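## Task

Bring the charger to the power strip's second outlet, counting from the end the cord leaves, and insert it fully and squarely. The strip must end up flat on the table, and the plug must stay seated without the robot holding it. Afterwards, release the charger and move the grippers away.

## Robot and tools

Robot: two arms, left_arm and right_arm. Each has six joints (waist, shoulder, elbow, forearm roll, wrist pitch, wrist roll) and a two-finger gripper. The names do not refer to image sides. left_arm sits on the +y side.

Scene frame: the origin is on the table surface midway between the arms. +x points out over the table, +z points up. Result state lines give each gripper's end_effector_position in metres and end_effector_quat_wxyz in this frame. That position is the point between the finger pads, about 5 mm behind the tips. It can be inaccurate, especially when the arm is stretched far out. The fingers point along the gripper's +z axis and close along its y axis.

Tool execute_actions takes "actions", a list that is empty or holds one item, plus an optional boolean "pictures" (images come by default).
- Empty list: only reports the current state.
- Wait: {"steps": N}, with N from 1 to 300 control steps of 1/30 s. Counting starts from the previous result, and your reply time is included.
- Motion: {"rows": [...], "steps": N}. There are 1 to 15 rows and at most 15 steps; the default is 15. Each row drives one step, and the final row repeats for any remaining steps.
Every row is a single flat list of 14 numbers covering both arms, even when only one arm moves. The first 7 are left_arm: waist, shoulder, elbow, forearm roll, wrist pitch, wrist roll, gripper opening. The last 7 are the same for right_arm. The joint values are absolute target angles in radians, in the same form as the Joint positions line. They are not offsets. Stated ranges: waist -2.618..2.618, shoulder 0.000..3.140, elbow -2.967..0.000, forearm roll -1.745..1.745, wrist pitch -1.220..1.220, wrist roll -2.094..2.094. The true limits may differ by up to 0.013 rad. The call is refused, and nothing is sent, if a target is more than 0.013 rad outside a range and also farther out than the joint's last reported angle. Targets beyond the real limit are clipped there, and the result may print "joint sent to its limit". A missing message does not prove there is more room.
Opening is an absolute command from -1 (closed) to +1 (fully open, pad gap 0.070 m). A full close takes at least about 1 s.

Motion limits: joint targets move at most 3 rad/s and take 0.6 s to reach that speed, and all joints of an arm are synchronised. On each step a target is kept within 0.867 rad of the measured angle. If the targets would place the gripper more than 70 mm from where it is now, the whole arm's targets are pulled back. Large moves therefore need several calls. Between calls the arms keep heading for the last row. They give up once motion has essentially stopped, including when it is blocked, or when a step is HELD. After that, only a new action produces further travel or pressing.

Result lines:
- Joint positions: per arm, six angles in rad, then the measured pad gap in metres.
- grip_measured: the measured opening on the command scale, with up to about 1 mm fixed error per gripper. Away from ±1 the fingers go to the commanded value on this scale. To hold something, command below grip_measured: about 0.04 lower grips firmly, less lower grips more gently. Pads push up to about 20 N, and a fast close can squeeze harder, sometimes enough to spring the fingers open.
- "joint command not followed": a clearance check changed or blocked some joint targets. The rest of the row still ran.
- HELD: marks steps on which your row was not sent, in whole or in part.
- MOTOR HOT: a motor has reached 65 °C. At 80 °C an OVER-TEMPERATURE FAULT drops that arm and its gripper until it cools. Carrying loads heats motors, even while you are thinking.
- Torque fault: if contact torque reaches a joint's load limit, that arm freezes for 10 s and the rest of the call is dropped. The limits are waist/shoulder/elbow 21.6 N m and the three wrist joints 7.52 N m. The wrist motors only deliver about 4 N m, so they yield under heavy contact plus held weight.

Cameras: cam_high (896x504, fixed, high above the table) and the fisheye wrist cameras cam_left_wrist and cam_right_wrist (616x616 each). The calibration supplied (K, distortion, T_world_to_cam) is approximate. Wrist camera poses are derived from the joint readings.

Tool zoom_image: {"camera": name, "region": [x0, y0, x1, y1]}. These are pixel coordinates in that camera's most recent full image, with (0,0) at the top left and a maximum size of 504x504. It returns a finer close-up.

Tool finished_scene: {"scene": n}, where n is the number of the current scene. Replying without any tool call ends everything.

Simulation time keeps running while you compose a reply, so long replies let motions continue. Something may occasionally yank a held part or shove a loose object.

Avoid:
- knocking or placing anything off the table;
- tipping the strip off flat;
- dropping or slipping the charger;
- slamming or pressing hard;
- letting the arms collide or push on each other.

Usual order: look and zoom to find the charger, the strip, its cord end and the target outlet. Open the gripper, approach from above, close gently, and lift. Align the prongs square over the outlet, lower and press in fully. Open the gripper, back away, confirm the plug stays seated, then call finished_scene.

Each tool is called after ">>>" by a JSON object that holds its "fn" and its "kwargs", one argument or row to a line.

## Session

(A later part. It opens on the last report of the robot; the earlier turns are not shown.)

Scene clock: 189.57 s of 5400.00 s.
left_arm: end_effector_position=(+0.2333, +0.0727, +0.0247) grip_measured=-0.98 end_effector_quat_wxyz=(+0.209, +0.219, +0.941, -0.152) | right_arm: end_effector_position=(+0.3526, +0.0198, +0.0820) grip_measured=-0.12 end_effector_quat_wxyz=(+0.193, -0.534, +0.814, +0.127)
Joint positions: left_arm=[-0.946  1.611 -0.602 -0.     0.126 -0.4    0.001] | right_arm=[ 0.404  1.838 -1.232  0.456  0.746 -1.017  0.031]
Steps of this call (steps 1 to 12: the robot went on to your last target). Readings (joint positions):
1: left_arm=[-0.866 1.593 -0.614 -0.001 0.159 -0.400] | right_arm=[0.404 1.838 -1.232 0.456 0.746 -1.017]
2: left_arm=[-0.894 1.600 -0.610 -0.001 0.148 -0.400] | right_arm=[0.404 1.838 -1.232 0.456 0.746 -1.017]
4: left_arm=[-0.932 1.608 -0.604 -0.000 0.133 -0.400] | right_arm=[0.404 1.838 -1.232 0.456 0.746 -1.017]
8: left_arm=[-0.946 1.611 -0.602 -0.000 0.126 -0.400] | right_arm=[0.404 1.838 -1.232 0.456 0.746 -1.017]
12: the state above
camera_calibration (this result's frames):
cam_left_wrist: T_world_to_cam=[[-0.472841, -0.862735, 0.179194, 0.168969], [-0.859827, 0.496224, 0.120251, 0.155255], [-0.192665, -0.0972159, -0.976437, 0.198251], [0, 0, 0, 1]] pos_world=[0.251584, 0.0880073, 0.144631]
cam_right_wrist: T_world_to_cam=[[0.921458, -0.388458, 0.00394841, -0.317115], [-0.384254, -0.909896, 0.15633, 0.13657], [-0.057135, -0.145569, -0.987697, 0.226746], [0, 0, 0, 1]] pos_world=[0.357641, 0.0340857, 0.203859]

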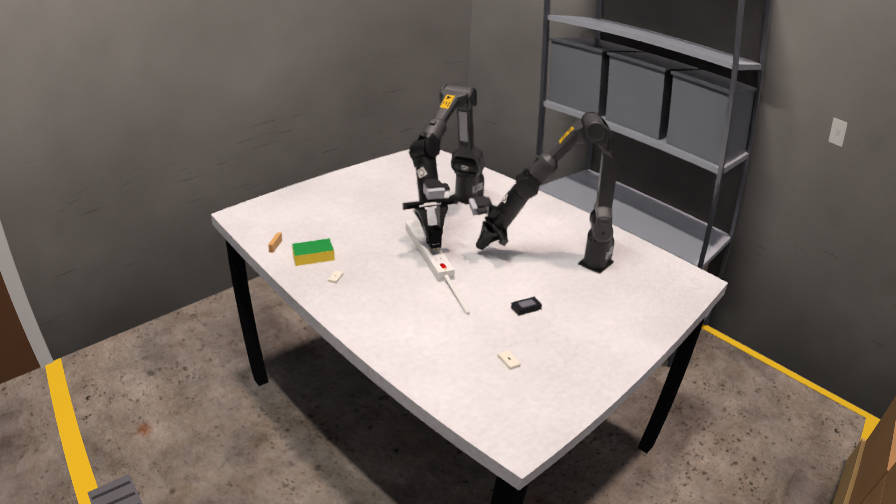

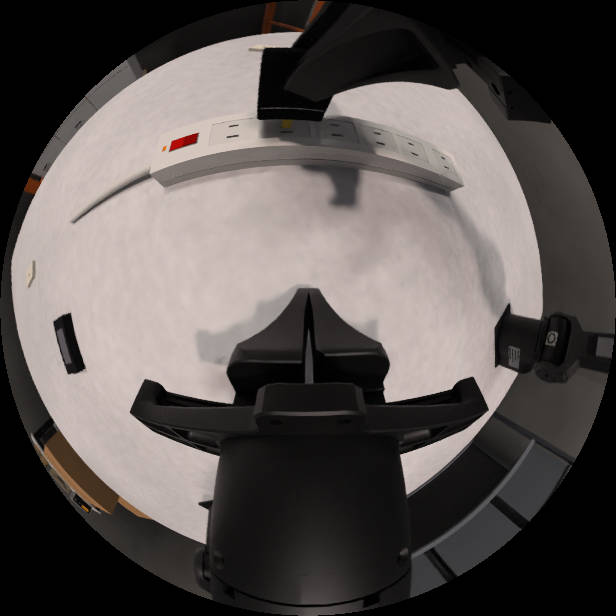

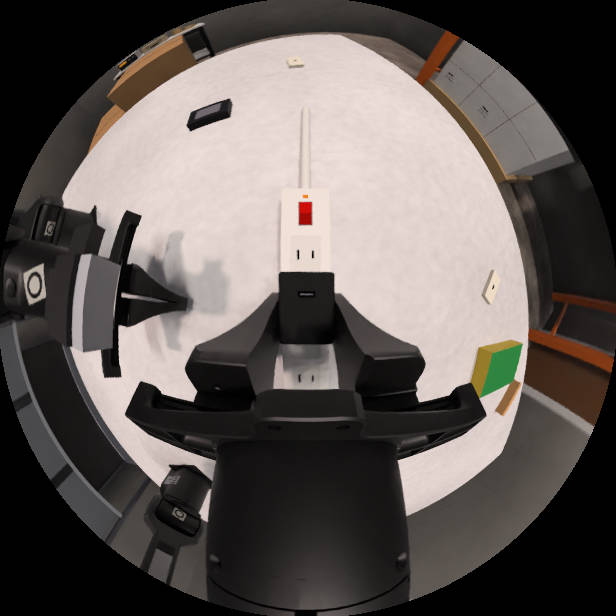

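>>> {"fn": "zoom_image", "kwargs": {
  "camera": "cam_left_wrist",
  "region": [245, 85, 335, 155]
}}

>>> {"fn": "zoom_image", "kwargs": {
  "camera": "cam_high",
  "region": [410, 225, 460, 275]
}}

>>> {"fn": "zoom_image", "kwargs": {
  "camera": "cam_right_wrist",
  "region": [222, 200, 390, 368]
}}

Region (245, 85, 335, 155) of cam_left_wrist's 616x616 image, scaled by 5.600, with more detail than that image has.

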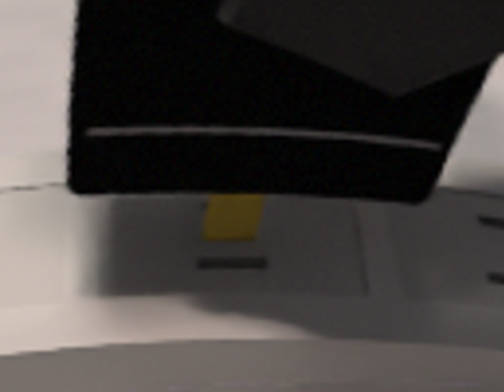

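Region (410, 225, 460, 275) of cam_high's 896x504 image, scaled by 10.080, with more detail than that image has.

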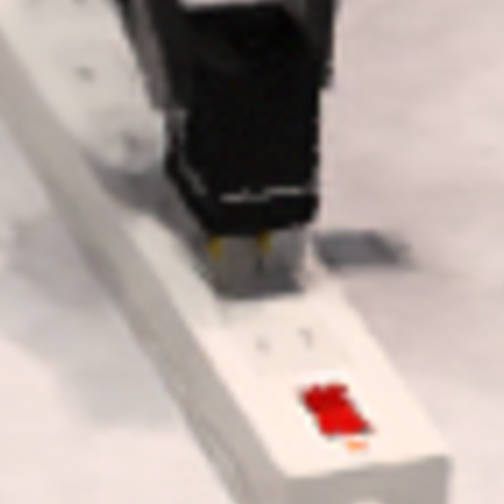

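Region (222, 200, 390, 368) of cam_right_wrist's 616x616 image, scaled by 3.000, with more detail than that image has.

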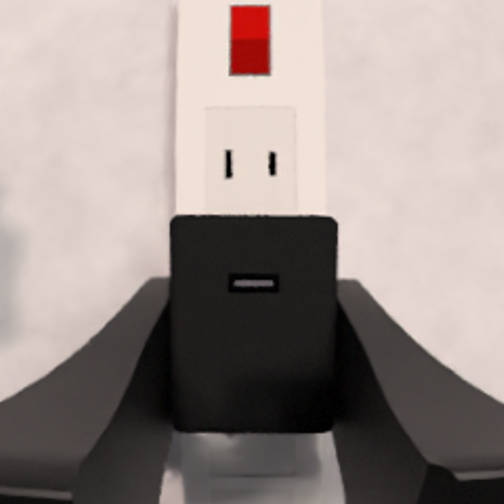

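>>> {"fn": "execute_actions", "kwargs": {
  "actions": [
    {"rows":[[-0.946,1.611,-0.602,0,0.126,-0.4,-1,0.4104,1.8423,-1.2473,0.4257,0.7613,-0.9863,-0.26],[-0.946,1.611,-0.602,0,0.126,-0.4,-1,0.4104,1.8423,-1.2473,0.4257,0.7613,-0.9863,-0.26],[-0.946,1.611,-0.602,0,0.126,-0.4,-1,0.4104,1.8423,-1.2473,0.4257,0.7613,-0.9863,-0.26],[-0.946,1.611,-0.602,0,0.126,-0.4,-1,0.4104,1.8423,-1.2473,0.4257,0.7613,-0.9863,-0.26],[-0.946,1.611,-0.602,0,0.126,-0.4,-1,0.4104,1.8423,-1.2473,0.4257,0.7613,-0.9863,-0.26],[-0.946,1.611,-0.602,0,0.126,-0.4,-1,0.4104,1.8442,-1.2447,0.4279,0.7572,-0.9892,-0.26],[-0.946,1.611,-0.602,0,0.126,-0.4,-1,0.4104,1.8442,-1.2447,0.4279,0.7572,-0.9892,-0.26],[-0.946,1.611,-0.602,0,0.126,-0.4,-1,0.4104,1.8462,-1.2421,0.4301,0.7532,-0.9921,-0.26]],"steps":15}
  ],
  "pictures": false
}}

>>> {"fn": "execute_actions", "kwargs": {
  "actions": [
    {"steps":15}
  ]
}}

>>> {"fn": "zoom_image", "kwargs": {
  "camera": "cam_left_wrist",
  "region": [245, 85, 335, 155]
}}

>>> {"fn": "zoom_image", "kwargs": {
  "camera": "cam_right_wrist",
  "region": [222, 200, 390, 368]
}}

Scene clock: 205.90 s of 5400.00 s.
left_arm: end_effector_position=(+0.2332, +0.0725, +0.0249) grip_measured=-0.98 end_effector_quat_wxyz=(+0.209, +0.219, +0.941, -0.152) | right_arm: end_effector_position=(+0.3529, +0.0199, +0.0797) grip_measured=-0.12 end_effector_quat_wxyz=(+0.187, -0.535, +0.815, +0.121)
Joint positions: left_arm=[-0.946  1.611 -0.602  0.     0.126 -0.4    0.001] | right_arm=[ 0.411  1.846 -1.243  0.43   0.753 -0.992  0.031]
Steps of this call (steps 1 to 30: the robot went on to your last target; steps 31 to 90: nothing new was sent; then 12.83 s passed at rest; steps 91 to 105: all 15 steps of this action). Readings (joint positions):
91: left_arm=[-0.946 1.611 -0.602 0.000 0.126 -0.400] | right_arm=[0.404 1.837 -1.232 0.456 0.746 -1.017]
92: left_arm=[-0.946 1.611 -0.602 0.000 0.126 -0.400] | right_arm=[0.404 1.838 -1.232 0.453 0.747 -1.015]
94: left_arm=[-0.946 1.611 -0.602 0.000 0.126 -0.400] | right_arm=[0.409 1.841 -1.242 0.431 0.758 -0.992]
98: left_arm=[-0.946 1.611 -0.602 0.000 0.126 -0.400] | right_arm=[0.411 1.844 -1.245 0.427 0.757 -0.989]
105: the state above

Scene clock: 206.40 s of 5400.00 s.
left_arm: end_effector_position=(+0.2332, +0.0725, +0.0249) grip_measured=-0.98 end_effector_quat_wxyz=(+0.209, +0.219, +0.941, -0.152) | right_arm: end_effector_position=(+0.3526, +0.0198, +0.0796) grip_measured=-0.12 end_effector_quat_wxyz=(+0.186, -0.535, +0.815, +0.121)
Joint positions: left_arm=[-0.946  1.611 -0.602  0.     0.126 -0.4    0.001] | right_arm=[ 0.411  1.846 -1.242  0.43   0.753 -0.992  0.031]
Steps of this call (steps 1 to 15: the robot went on to your last target). Readings (joint positions):
1: left_arm=[-0.946 1.611 -0.602 0.000 0.126 -0.400] | right_arm=[0.411 1.846 -1.243 0.430 0.753 -0.992]
2: left_arm=[-0.946 1.611 -0.602 0.000 0.126 -0.400] | right_arm=[0.411 1.846 -1.243 0.430 0.753 -0.992]
4: left_arm=[-0.946 1.611 -0.602 0.000 0.126 -0.400] | right_arm=[0.411 1.846 -1.242 0.430 0.753 -0.992]
8: left_arm=[-0.946 1.611 -0.602 0.000 0.126 -0.400] | right_arm=[0.411 1.846 -1.242 0.430 0.753 -0.992]
15: the state above
All arms were judged still, so your last target was given up. Only a new action makes them travel on or press farther. Fingers that are still opening or closing keep moving.
camera_calibration (this result's frames):
cam_left_wrist: T_world_to_cam=[[-0.473328, -0.862422, 0.179414, 0.168822], [-0.859638, 0.496694, 0.119661, 0.155232], [-0.192312, -0.0975921, -0.976469, 0.198386], [0, 0, 0, 1]] pos_world=[0.251504, 0.087854, 0.144854]
cam_right_wrist: T_world_to_cam=[[0.921486, -0.38838, 0.0049712, -0.317196], [-0.383283, -0.907171, 0.173597, 0.13516], [-0.0629118, -0.161872, -0.984804, 0.226475], [0, 0, 0, 1]] pos_world=[0.358344, 0.0360811, 0.201147]

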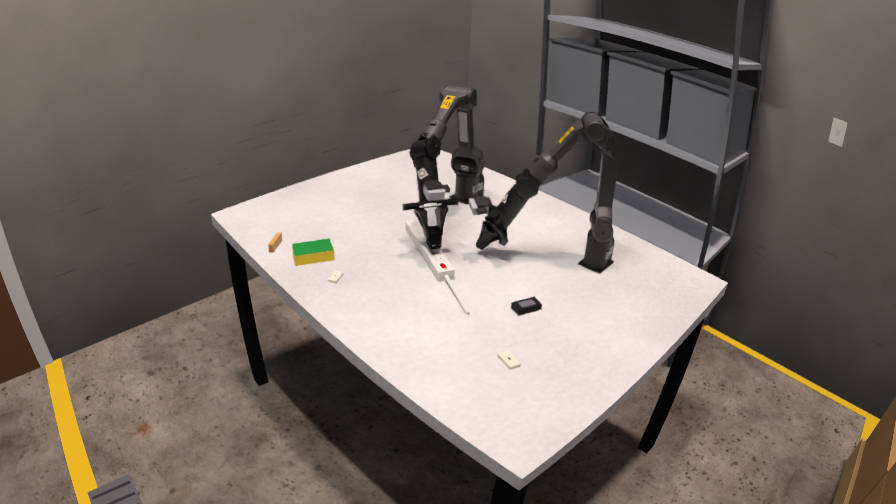

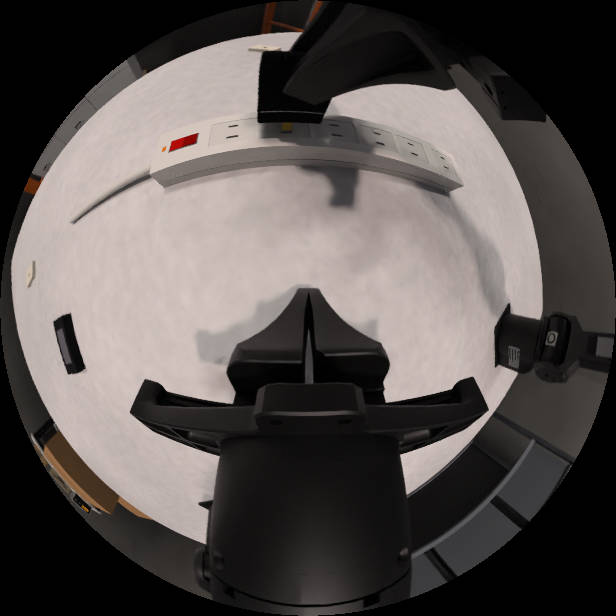

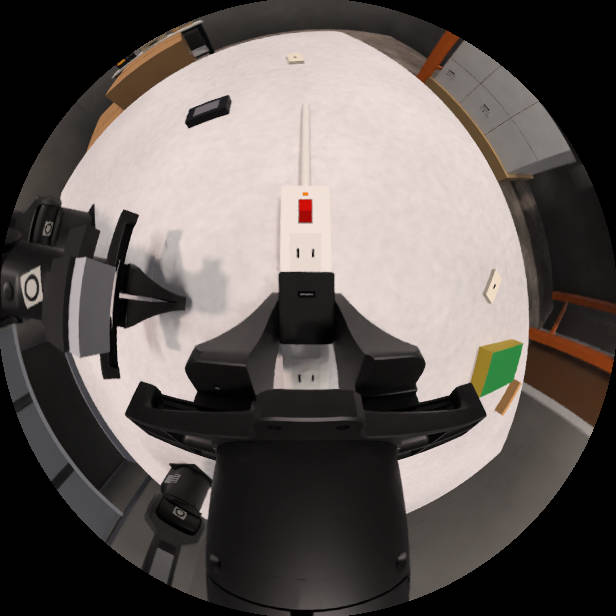

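Region (245, 85, 335, 155) of cam_left_wrist's 616x616 image, scaled by 5.600, with more detail than that image has.

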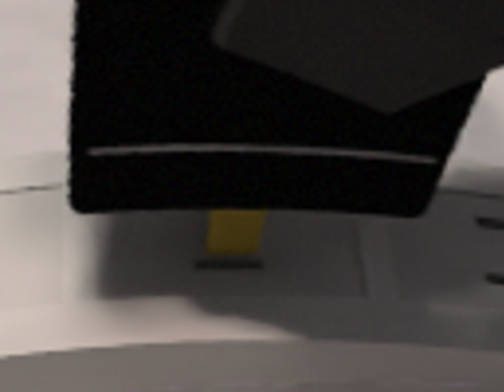

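Region (222, 200, 390, 368) of cam_right_wrist's 616x616 image, scaled by 3.000, with more detail than that image has.

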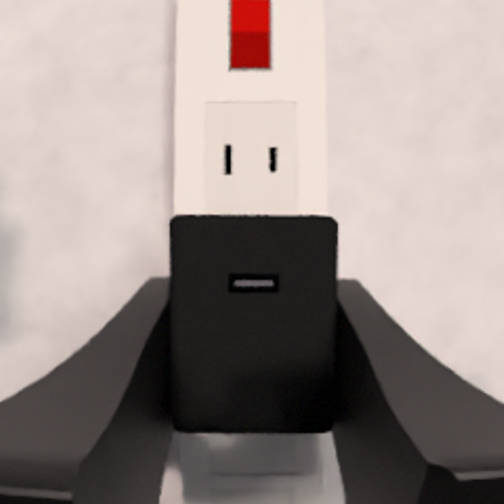

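>>> {"fn": "execute_actions", "kwargs": {
  "actions": [
    {"rows":[[-0.946,1.611,-0.602,0,0.126,-0.4,-1,0.4104,1.8470,-1.2411,0.4301,0.7532,-0.9921,-0.26],[-0.946,1.611,-0.602,0,0.126,-0.4,-1,0.4104,1.8474,-1.2405,0.4306,0.7522,-0.9928,-0.26],[-0.946,1.611,-0.602,0,0.126,-0.4,-1,0.4104,1.8479,-1.2399,0.4312,0.7513,-0.9935,-0.26],[-0.946,1.611,-0.602,0,0.126,-0.4,-1,0.4104,1.8484,-1.2393,0.4317,0.7503,-0.9942,-0.26],[-0.946,1.611,-0.602,0,0.126,-0.4,-1,0.4104,1.8488,-1.2386,0.4322,0.7493,-0.9949,-0.26],[-0.946,1.611,-0.602,0,0.126,-0.4,-1,0.4104,1.8493,-1.2380,0.4327,0.7483,-0.9956,-0.26],[-0.946,1.611,-0.602,0,0.126,-0.4,-1,0.4104,1.8497,-1.2374,0.4333,0.7474,-0.9963,-0.26],[-0.946,1.611,-0.602,0,0.126,-0.4,-1,0.4104,1.8502,-1.2368,0.4338,0.7464,-0.9970,-0.26],[-0.946,1.611,-0.602,0,0.126,-0.4,-1,0.4104,1.8507,-1.2361,0.4343,0.7454,-0.9977,-0.26],[-0.946,1.611,-0.602,0,0.126,-0.4,-1,0.4104,1.8511,-1.2355,0.4348,0.7444,-0.9984,-0.26],[-0.946,1.611,-0.602,0,0.126,-0.4,-1,0.4104,1.8516,-1.2349,0.4354,0.7435,-0.9991,-0.26],[-0.946,1.611,-0.602,0,0.126,-0.4,-1,0.4104,1.8520,-1.2343,0.4359,0.7425,-0.9998,-0.26],[-0.946,1.611,-0.602,0,0.126,-0.4,-1,0.4104,1.8524,-1.2338,0.4364,0.7415,-1.0005,-0.26],[-0.946,1.611,-0.602,0,0.126,-0.4,-1,0.4104,1.8524,-1.2338,0.4371,0.7402,-1.0014,-0.26]],"steps":15}
  ]
}}

>>> {"fn": "zoom_image", "kwargs": {
  "camera": "cam_left_wrist",
  "region": [245, 85, 335, 155]
}}

Scene clock: 217.37 s of 5400.00 s.
left_arm: end_effector_position=(+0.2332, +0.0725, +0.0249) grip_measured=-0.98 end_effector_quat_wxyz=(+0.209, +0.219, +0.941, -0.152) | right_arm: end_effector_position=(+0.3527, +0.0197, +0.0755) grip_measured=-0.12 end_effector_quat_wxyz=(+0.186, -0.535, +0.815, +0.122)
Joint positions: left_arm=[-0.946  1.611 -0.602  0.     0.126 -0.4    0.001] | right_arm=[ 0.41   1.852 -1.234  0.437  0.74  -1.002  0.031]
Steps of this call (steps 1 to 90: nothing new was sent; then 7.47 s passed at rest; steps 91 to 105: all 15 steps of this action). Readings (joint positions):
91: left_arm=[-0.946 1.611 -0.602 0.000 0.126 -0.400] | right_arm=[0.410 1.846 -1.242 0.430 0.753 -0.992]
92: left_arm=[-0.946 1.611 -0.602 0.000 0.126 -0.400] | right_arm=[0.410 1.846 -1.241 0.430 0.753 -0.992]
94: left_arm=[-0.946 1.611 -0.602 0.000 0.126 -0.400] | right_arm=[0.410 1.847 -1.240 0.431 0.752 -0.992]
98: left_arm=[-0.946 1.611 -0.602 0.000 0.126 -0.400] | right_arm=[0.410 1.849 -1.237 0.434 0.747 -0.996]
105: the state above
camera_calibration (this result's frames):
cam_left_wrist: T_world_to_cam=[[-0.473328, -0.862422, 0.179414, 0.168822], [-0.859638, 0.496694, 0.119661, 0.155232], [-0.192312, -0.0975922, -0.976469, 0.198386], [0, 0, 0, 1]] pos_world=[0.251504, 0.087854, 0.144854]
cam_right_wrist: T_world_to_cam=[[0.921316, -0.388789, 0.00451882, -0.317166], [-0.383618, -0.907046, 0.173506, 0.135927], [-0.0633584, -0.161587, -0.984822, 0.222619], [0, 0, 0, 1]] pos_world=[0.358459, 0.0359538, 0.19709]

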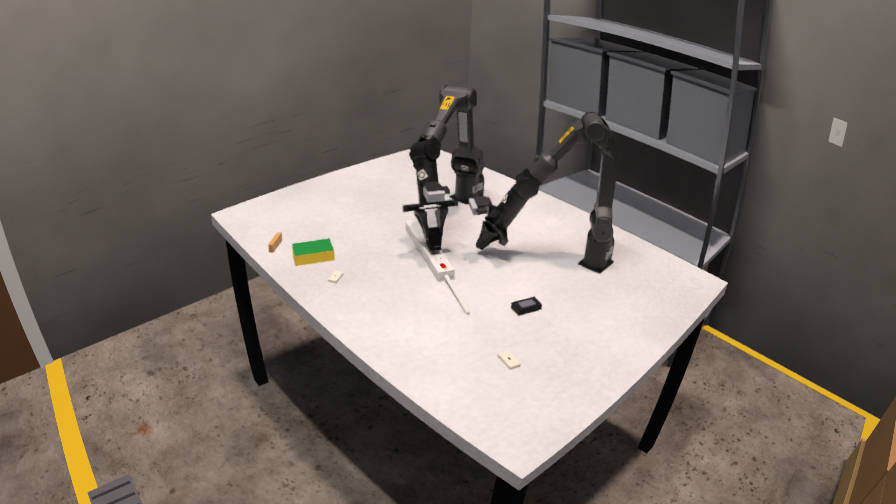

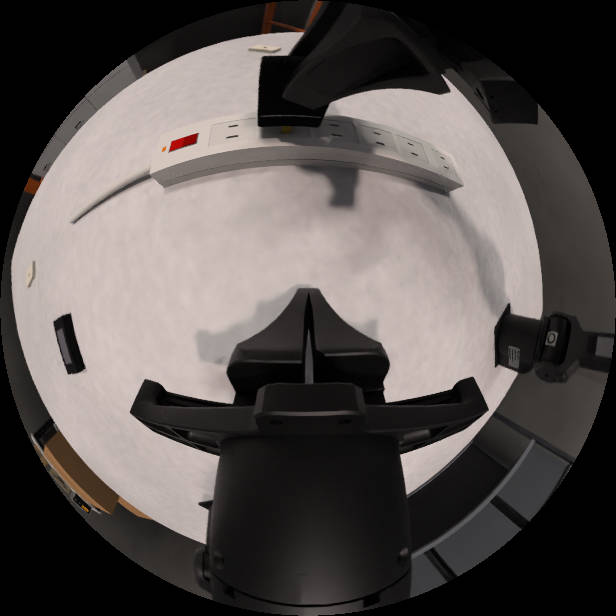

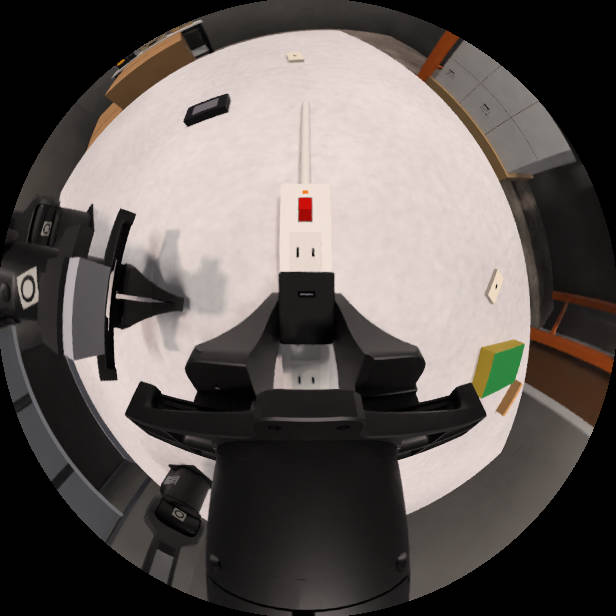

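Region (245, 85, 335, 155) of cam_left_wrist's 616x616 image, scaled by 5.600, with more detail than that image has.

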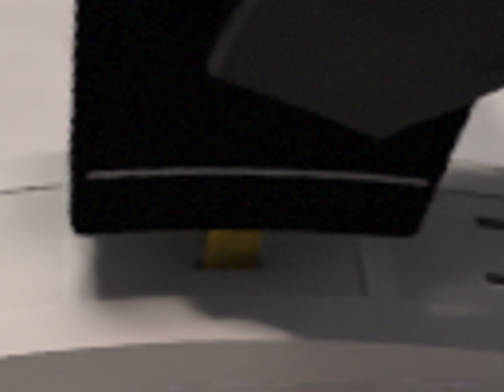

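>>> {"fn": "execute_actions", "kwargs": {
  "actions": [
    {"rows":[[-0.946,1.611,-0.602,0,0.126,-0.4,-1,0.4104,1.8540,-1.2318,0.4380,0.7386,-1.0026,-0.3],[-0.946,1.611,-0.602,0,0.126,-0.4,-1,0.4104,1.8551,-1.2303,0.4393,0.7363,-1.0043,-0.3],[-0.946,1.611,-0.602,0,0.126,-0.4,-1,0.4104,1.8562,-1.2289,0.4405,0.7340,-1.0060,-0.3],[-0.946,1.611,-0.602,0,0.126,-0.4,-1,0.4104,1.8574,-1.2274,0.4418,0.7318,-1.0076,-0.3],[-0.946,1.611,-0.602,0,0.126,-0.4,-1,0.4104,1.8585,-1.2260,0.4430,0.7295,-1.0093,-0.3],[-0.946,1.611,-0.602,0,0.126,-0.4,-1,0.4104,1.8596,-1.2246,0.4443,0.7272,-1.0110,-0.3],[-0.946,1.611,-0.602,0,0.126,-0.4,-1,0.4104,1.8607,-1.2231,0.4456,0.7249,-1.0127,-0.3],[-0.946,1.611,-0.602,0,0.126,-0.4,-1,0.4104,1.8618,-1.2217,0.4468,0.7227,-1.0144,-0.3],[-0.946,1.611,-0.602,0,0.126,-0.4,-1,0.4104,1.8630,-1.2203,0.4481,0.7204,-1.0160,-0.3],[-0.946,1.611,-0.602,0,0.126,-0.4,-1,0.4104,1.8640,-1.2190,0.4497,0.7175,-1.0182,-0.3]],"steps":15}
  ],
  "pictures": false
}}

>>> {"fn": "execute_actions", "kwargs": {
  "actions": [
    {"steps":10}
  ]
}}

>>> {"fn": "zoom_image", "kwargs": {
  "camera": "cam_left_wrist",
  "region": [245, 85, 335, 155]
}}

Scene clock: 226.13 s of 5400.00 s.
left_arm: end_effector_position=(+0.2332, +0.0725, +0.0249) grip_measured=-0.98 end_effector_quat_wxyz=(+0.209, +0.219, +0.941, -0.152) | right_arm: end_effector_position=(+0.3527, +0.0198, +0.0683) grip_measured=-0.12 end_effector_quat_wxyz=(+0.186, -0.535, +0.815, +0.122)
Joint positions: left_arm=[-0.946  1.611 -0.602  0.     0.126 -0.4    0.001] | right_arm=[ 0.41   1.864 -1.219  0.45   0.717 -1.019  0.031]
Steps of this call (steps 1 to 15: the robot went on to your last target; steps 16 to 90: nothing new was sent; then 5.27 s passed at rest; steps 91 to 105: all 15 steps of this action). Readings (joint positions):
91: left_arm=[-0.946 1.611 -0.602 0.000 0.126 -0.400] | right_arm=[0.410 1.853 -1.234 0.437 0.740 -1.001]
92: left_arm=[-0.946 1.611 -0.602 0.000 0.126 -0.400] | right_arm=[0.410 1.853 -1.233 0.437 0.739 -1.002]
94: left_arm=[-0.946 1.611 -0.602 0.000 0.126 -0.400] | right_arm=[0.410 1.856 -1.231 0.440 0.734 -1.005]
98: left_arm=[-0.946 1.611 -0.602 0.000 0.126 -0.400] | right_arm=[0.410 1.861 -1.224 0.445 0.724 -1.013]
105: the state above

Scene clock: 226.47 s of 5400.00 s.
left_arm: end_effector_position=(+0.2332, +0.0725, +0.0249) grip_measured=-0.98 end_effector_quat_wxyz=(+0.209, +0.219, +0.941, -0.152) | right_arm: end_effector_position=(+0.3527, +0.0198, +0.0683) grip_measured=-0.12 end_effector_quat_wxyz=(+0.186, -0.535, +0.815, +0.122)
Joint positions: left_arm=[-0.946  1.611 -0.602  0.     0.126 -0.4    0.001] | right_arm=[ 0.41   1.864 -1.219  0.45   0.717 -1.019  0.031]
Steps of this call (steps 1 to 10: the robot went on to your last target). Readings (joint positions):
1: left_arm=[-0.946 1.611 -0.602 0.000 0.126 -0.400] | right_arm=[0.410 1.864 -1.219 0.450 0.717 -1.019]
2: left_arm=[-0.946 1.611 -0.602 0.000 0.126 -0.400] | right_arm=[0.410 1.864 -1.219 0.450 0.717 -1.019]
4: left_arm=[-0.946 1.611 -0.602 0.000 0.126 -0.400] | right_arm=[0.410 1.864 -1.219 0.450 0.717 -1.019]
8: left_arm=[-0.946 1.611 -0.602 0.000 0.126 -0.400] | right_arm=[0.410 1.864 -1.219 0.450 0.717 -1.019]
10: the state above
camera_calibration (this result's frames):
cam_left_wrist: T_world_to_cam=[[-0.473328, -0.862422, 0.179414, 0.168822], [-0.859637, 0.496694, 0.119661, 0.155232], [-0.192312, -0.0975921, -0.976469, 0.198386], [0, 0, 0, 1]] pos_world=[0.251504, 0.087854, 0.144854]
cam_right_wrist: T_world_to_cam=[[0.92142, -0.388548, 0.00391673, -0.317081], [-0.383282, -0.907182, 0.173538, 0.137159], [-0.0638746, -0.161403, -0.984819, 0.215702], [0, 0, 0, 1]] pos_world=[0.358513, 0.0360422, 0.189867]

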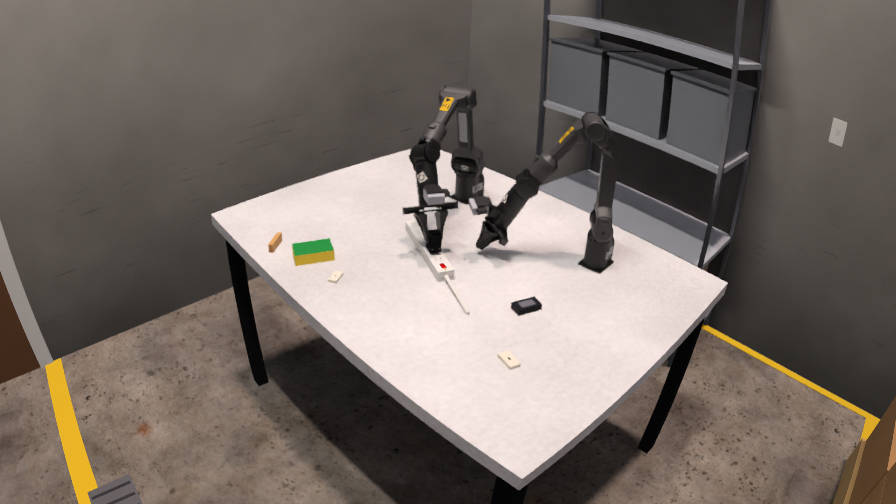

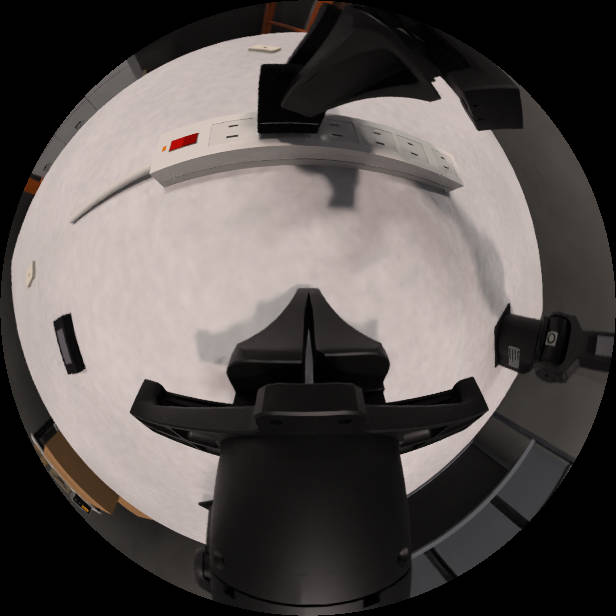

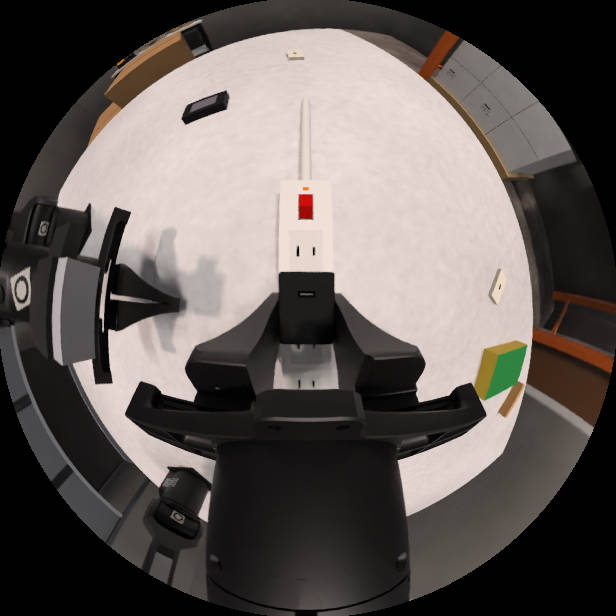

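Region (245, 85, 335, 155) of cam_left_wrist's 616x616 image, scaled by 5.600, with more detail than that image has.

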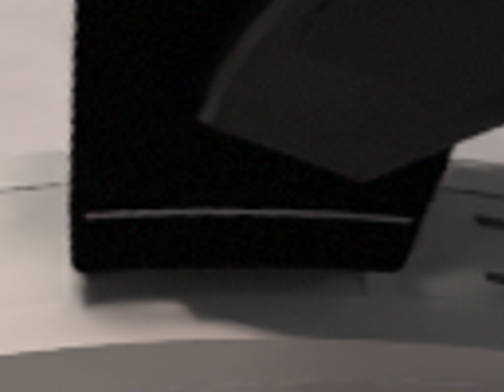

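>>> {"fn": "execute_actions", "kwargs": {
  "actions": [
    {"rows":[[-0.946,1.611,-0.602,0,0.126,-0.4,-1,0.4104,1.8656,-1.2170,0.4497,0.7175,-1.0182,-0.3],[-0.946,1.611,-0.602,0,0.126,-0.4,-1,0.4104,1.8672,-1.2150,0.4507,0.7158,-1.0195,-0.3],[-0.946,1.611,-0.602,0,0.126,-0.4,-1,0.4104,1.8684,-1.2137,0.4517,0.7141,-1.0208,-0.3],[-0.946,1.611,-0.602,0,0.126,-0.4,-1,0.4104,1.8696,-1.2125,0.4527,0.7124,-1.0221,-0.3],[-0.946,1.611,-0.602,0,0.126,-0.4,-1,0.4104,1.8706,-1.2115,0.4537,0.7107,-1.0234,-0.3],[-0.946,1.611,-0.602,0,0.126,-0.4,-1,0.4104,1.8714,-1.2105,0.4547,0.7090,-1.0247,-0.3],[-0.946,1.611,-0.602,0,0.126,-0.4,-1,0.4104,1.8722,-1.2095,0.4557,0.7073,-1.0260,-0.3],[-0.946,1.611,-0.602,0,0.126,-0.4,-1,0.4104,1.8730,-1.2085,0.4567,0.7056,-1.0273,-0.3],[-0.946,1.611,-0.602,0,0.126,-0.4,-1,0.4104,1.8738,-1.2075,0.4577,0.7039,-1.0286,-0.3],[-0.946,1.611,-0.602,0,0.126,-0.4,-1,0.4104,1.8746,-1.2065,0.4587,0.7022,-1.0299,-0.3],[-0.946,1.611,-0.602,0,0.126,-0.4,-1,0.4104,1.8754,-1.2055,0.4597,0.7005,-1.0312,-0.3],[-0.946,1.611,-0.602,0,0.126,-0.4,-1,0.4104,1.8762,-1.2045,0.4607,0.6988,-1.0325,-0.3],[-0.946,1.611,-0.602,0,0.126,-0.4,-1,0.4104,1.8770,-1.2035,0.4617,0.6971,-1.0338,-0.3],[-0.946,1.611,-0.602,0,0.126,-0.4,-1,0.4104,1.8770,-1.2030,0.4627,0.6954,-1.0351,-0.3],[-0.946,1.611,-0.602,0,0.126,-0.4,-1,0.4104,1.8770,-1.2030,0.4640,0.6930,-1.0368,-0.3]],"steps":15}
  ],
  "pictures": false
}}

>>> {"fn": "execute_actions", "kwargs": {
  "actions": [
    {"steps":30}
  ]
}}

>>> {"fn": "zoom_image", "kwargs": {
  "camera": "cam_left_wrist",
  "region": [245, 85, 335, 155]
}}

Scene clock: 237.63 s of 5400.00 s.
left_arm: end_effector_position=(+0.2332, +0.0725, +0.0249) grip_measured=-0.98 end_effector_quat_wxyz=(+0.209, +0.219, +0.941, -0.152) | right_arm: end_effector_position=(+0.3524, +0.0198, +0.0610) grip_measured=-0.12 end_effector_quat_wxyz=(+0.186, -0.535, +0.815, +0.122)
Joint positions: left_arm=[-0.946  1.611 -0.602  0.     0.126 -0.4    0.001] | right_arm=[ 0.41   1.876 -1.205  0.463  0.695 -1.036  0.031]
Steps of this call (steps 1 to 15: the robot went on to your last target; steps 16 to 90: nothing new was sent; then 7.67 s passed at rest; steps 91 to 105: all 15 steps of this action). Readings (joint positions):
91: left_arm=[-0.946 1.611 -0.602 0.000 0.126 -0.400] | right_arm=[0.410 1.864 -1.219 0.450 0.717 -1.018]
92: left_arm=[-0.946 1.611 -0.602 0.000 0.126 -0.400] | right_arm=[0.410 1.864 -1.218 0.450 0.717 -1.018]
94: left_arm=[-0.946 1.611 -0.602 0.000 0.126 -0.400] | right_arm=[0.410 1.865 -1.216 0.452 0.714 -1.020]
98: left_arm=[-0.946 1.611 -0.602 0.000 0.126 -0.400] | right_arm=[0.410 1.867 -1.213 0.457 0.708 -1.026]
105: the state above

Scene clock: 238.63 s of 5400.00 s.
left_arm: end_effector_position=(+0.2332, +0.0725, +0.0249) grip_measured=-0.98 end_effector_quat_wxyz=(+0.209, +0.219, +0.941, -0.152) | right_arm: end_effector_position=(+0.3524, +0.0197, +0.0606) grip_measured=-0.12 end_effector_quat_wxyz=(+0.186, -0.535, +0.815, +0.122)
Joint positions: left_arm=[-0.946  1.611 -0.602  0.     0.126 -0.4    0.001] | right_arm=[ 0.41   1.876 -1.204  0.464  0.693 -1.037  0.031]
Steps of this call (steps 1 to 15: the robot went on to your last target; steps 16 to 30: nothing new was sent). Readings (joint positions):
1: left_arm=[-0.946 1.611 -0.602 0.000 0.126 -0.400] | right_arm=[0.410 1.876 -1.204 0.464 0.694 -1.037]
2: left_arm=[-0.946 1.611 -0.602 0.000 0.126 -0.400] | right_arm=[0.410 1.876 -1.204 0.464 0.694 -1.037]
4: left_arm=[-0.946 1.611 -0.602 0.000 0.126 -0.400] | right_arm=[0.410 1.876 -1.204 0.464 0.694 -1.037]
8: left_arm=[-0.946 1.611 -0.602 0.000 0.126 -0.400] | right_arm=[0.410 1.876 -1.204 0.464 0.694 -1.037]
30: the state above
All arms were judged still, so your last target was given up. Only a new action makes them travel on or press farther. Fingers that are still opening or closing keep moving.
camera_calibration (this result's frames):
cam_left_wrist: T_world_to_cam=[[-0.473328, -0.862422, 0.179414, 0.168822], [-0.859638, 0.496694, 0.119661, 0.155232], [-0.192312, -0.0975922, -0.976469, 0.198386], [0, 0, 0, 1]] pos_world=[0.251504, 0.087854, 0.144854]
cam_right_wrist: T_world_to_cam=[[0.921419, -0.388557, 0.00329505, -0.316792], [-0.383159, -0.907142, 0.174017, 0.138219], [-0.0646266, -0.161605, -0.984737, 0.208382], [0, 0, 0, 1]] pos_world=[0.358325, 0.0359684, 0.182193]

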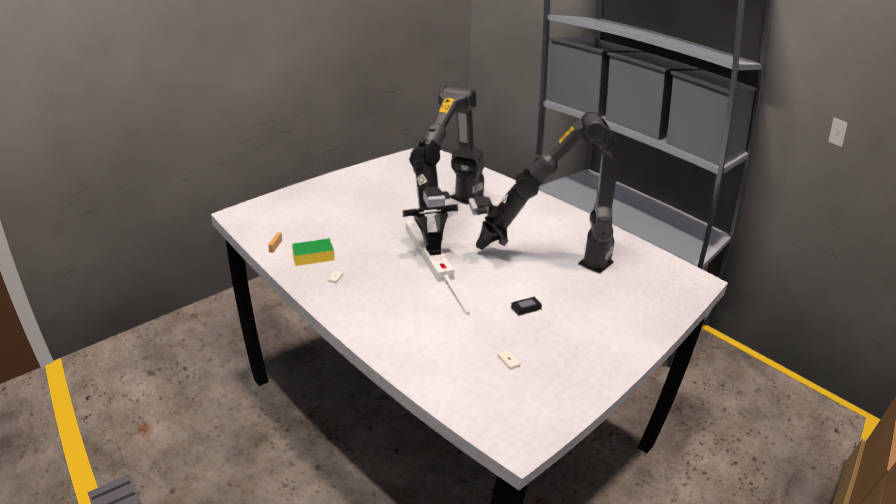

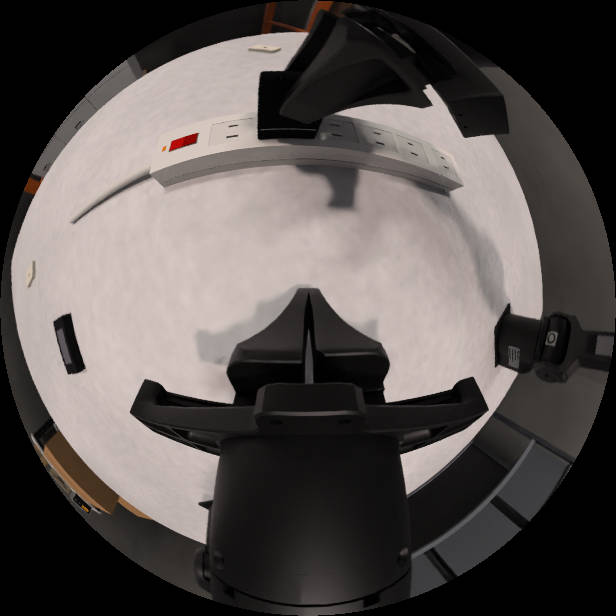

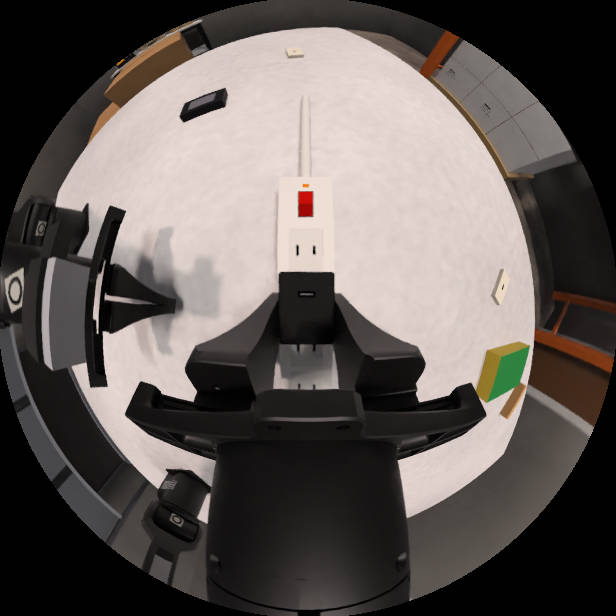

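Region (245, 85, 335, 155) of cam_left_wrist's 616x616 image, scaled by 5.600, with more detail than that image has.

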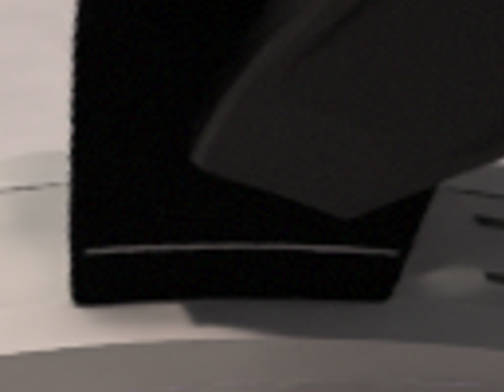

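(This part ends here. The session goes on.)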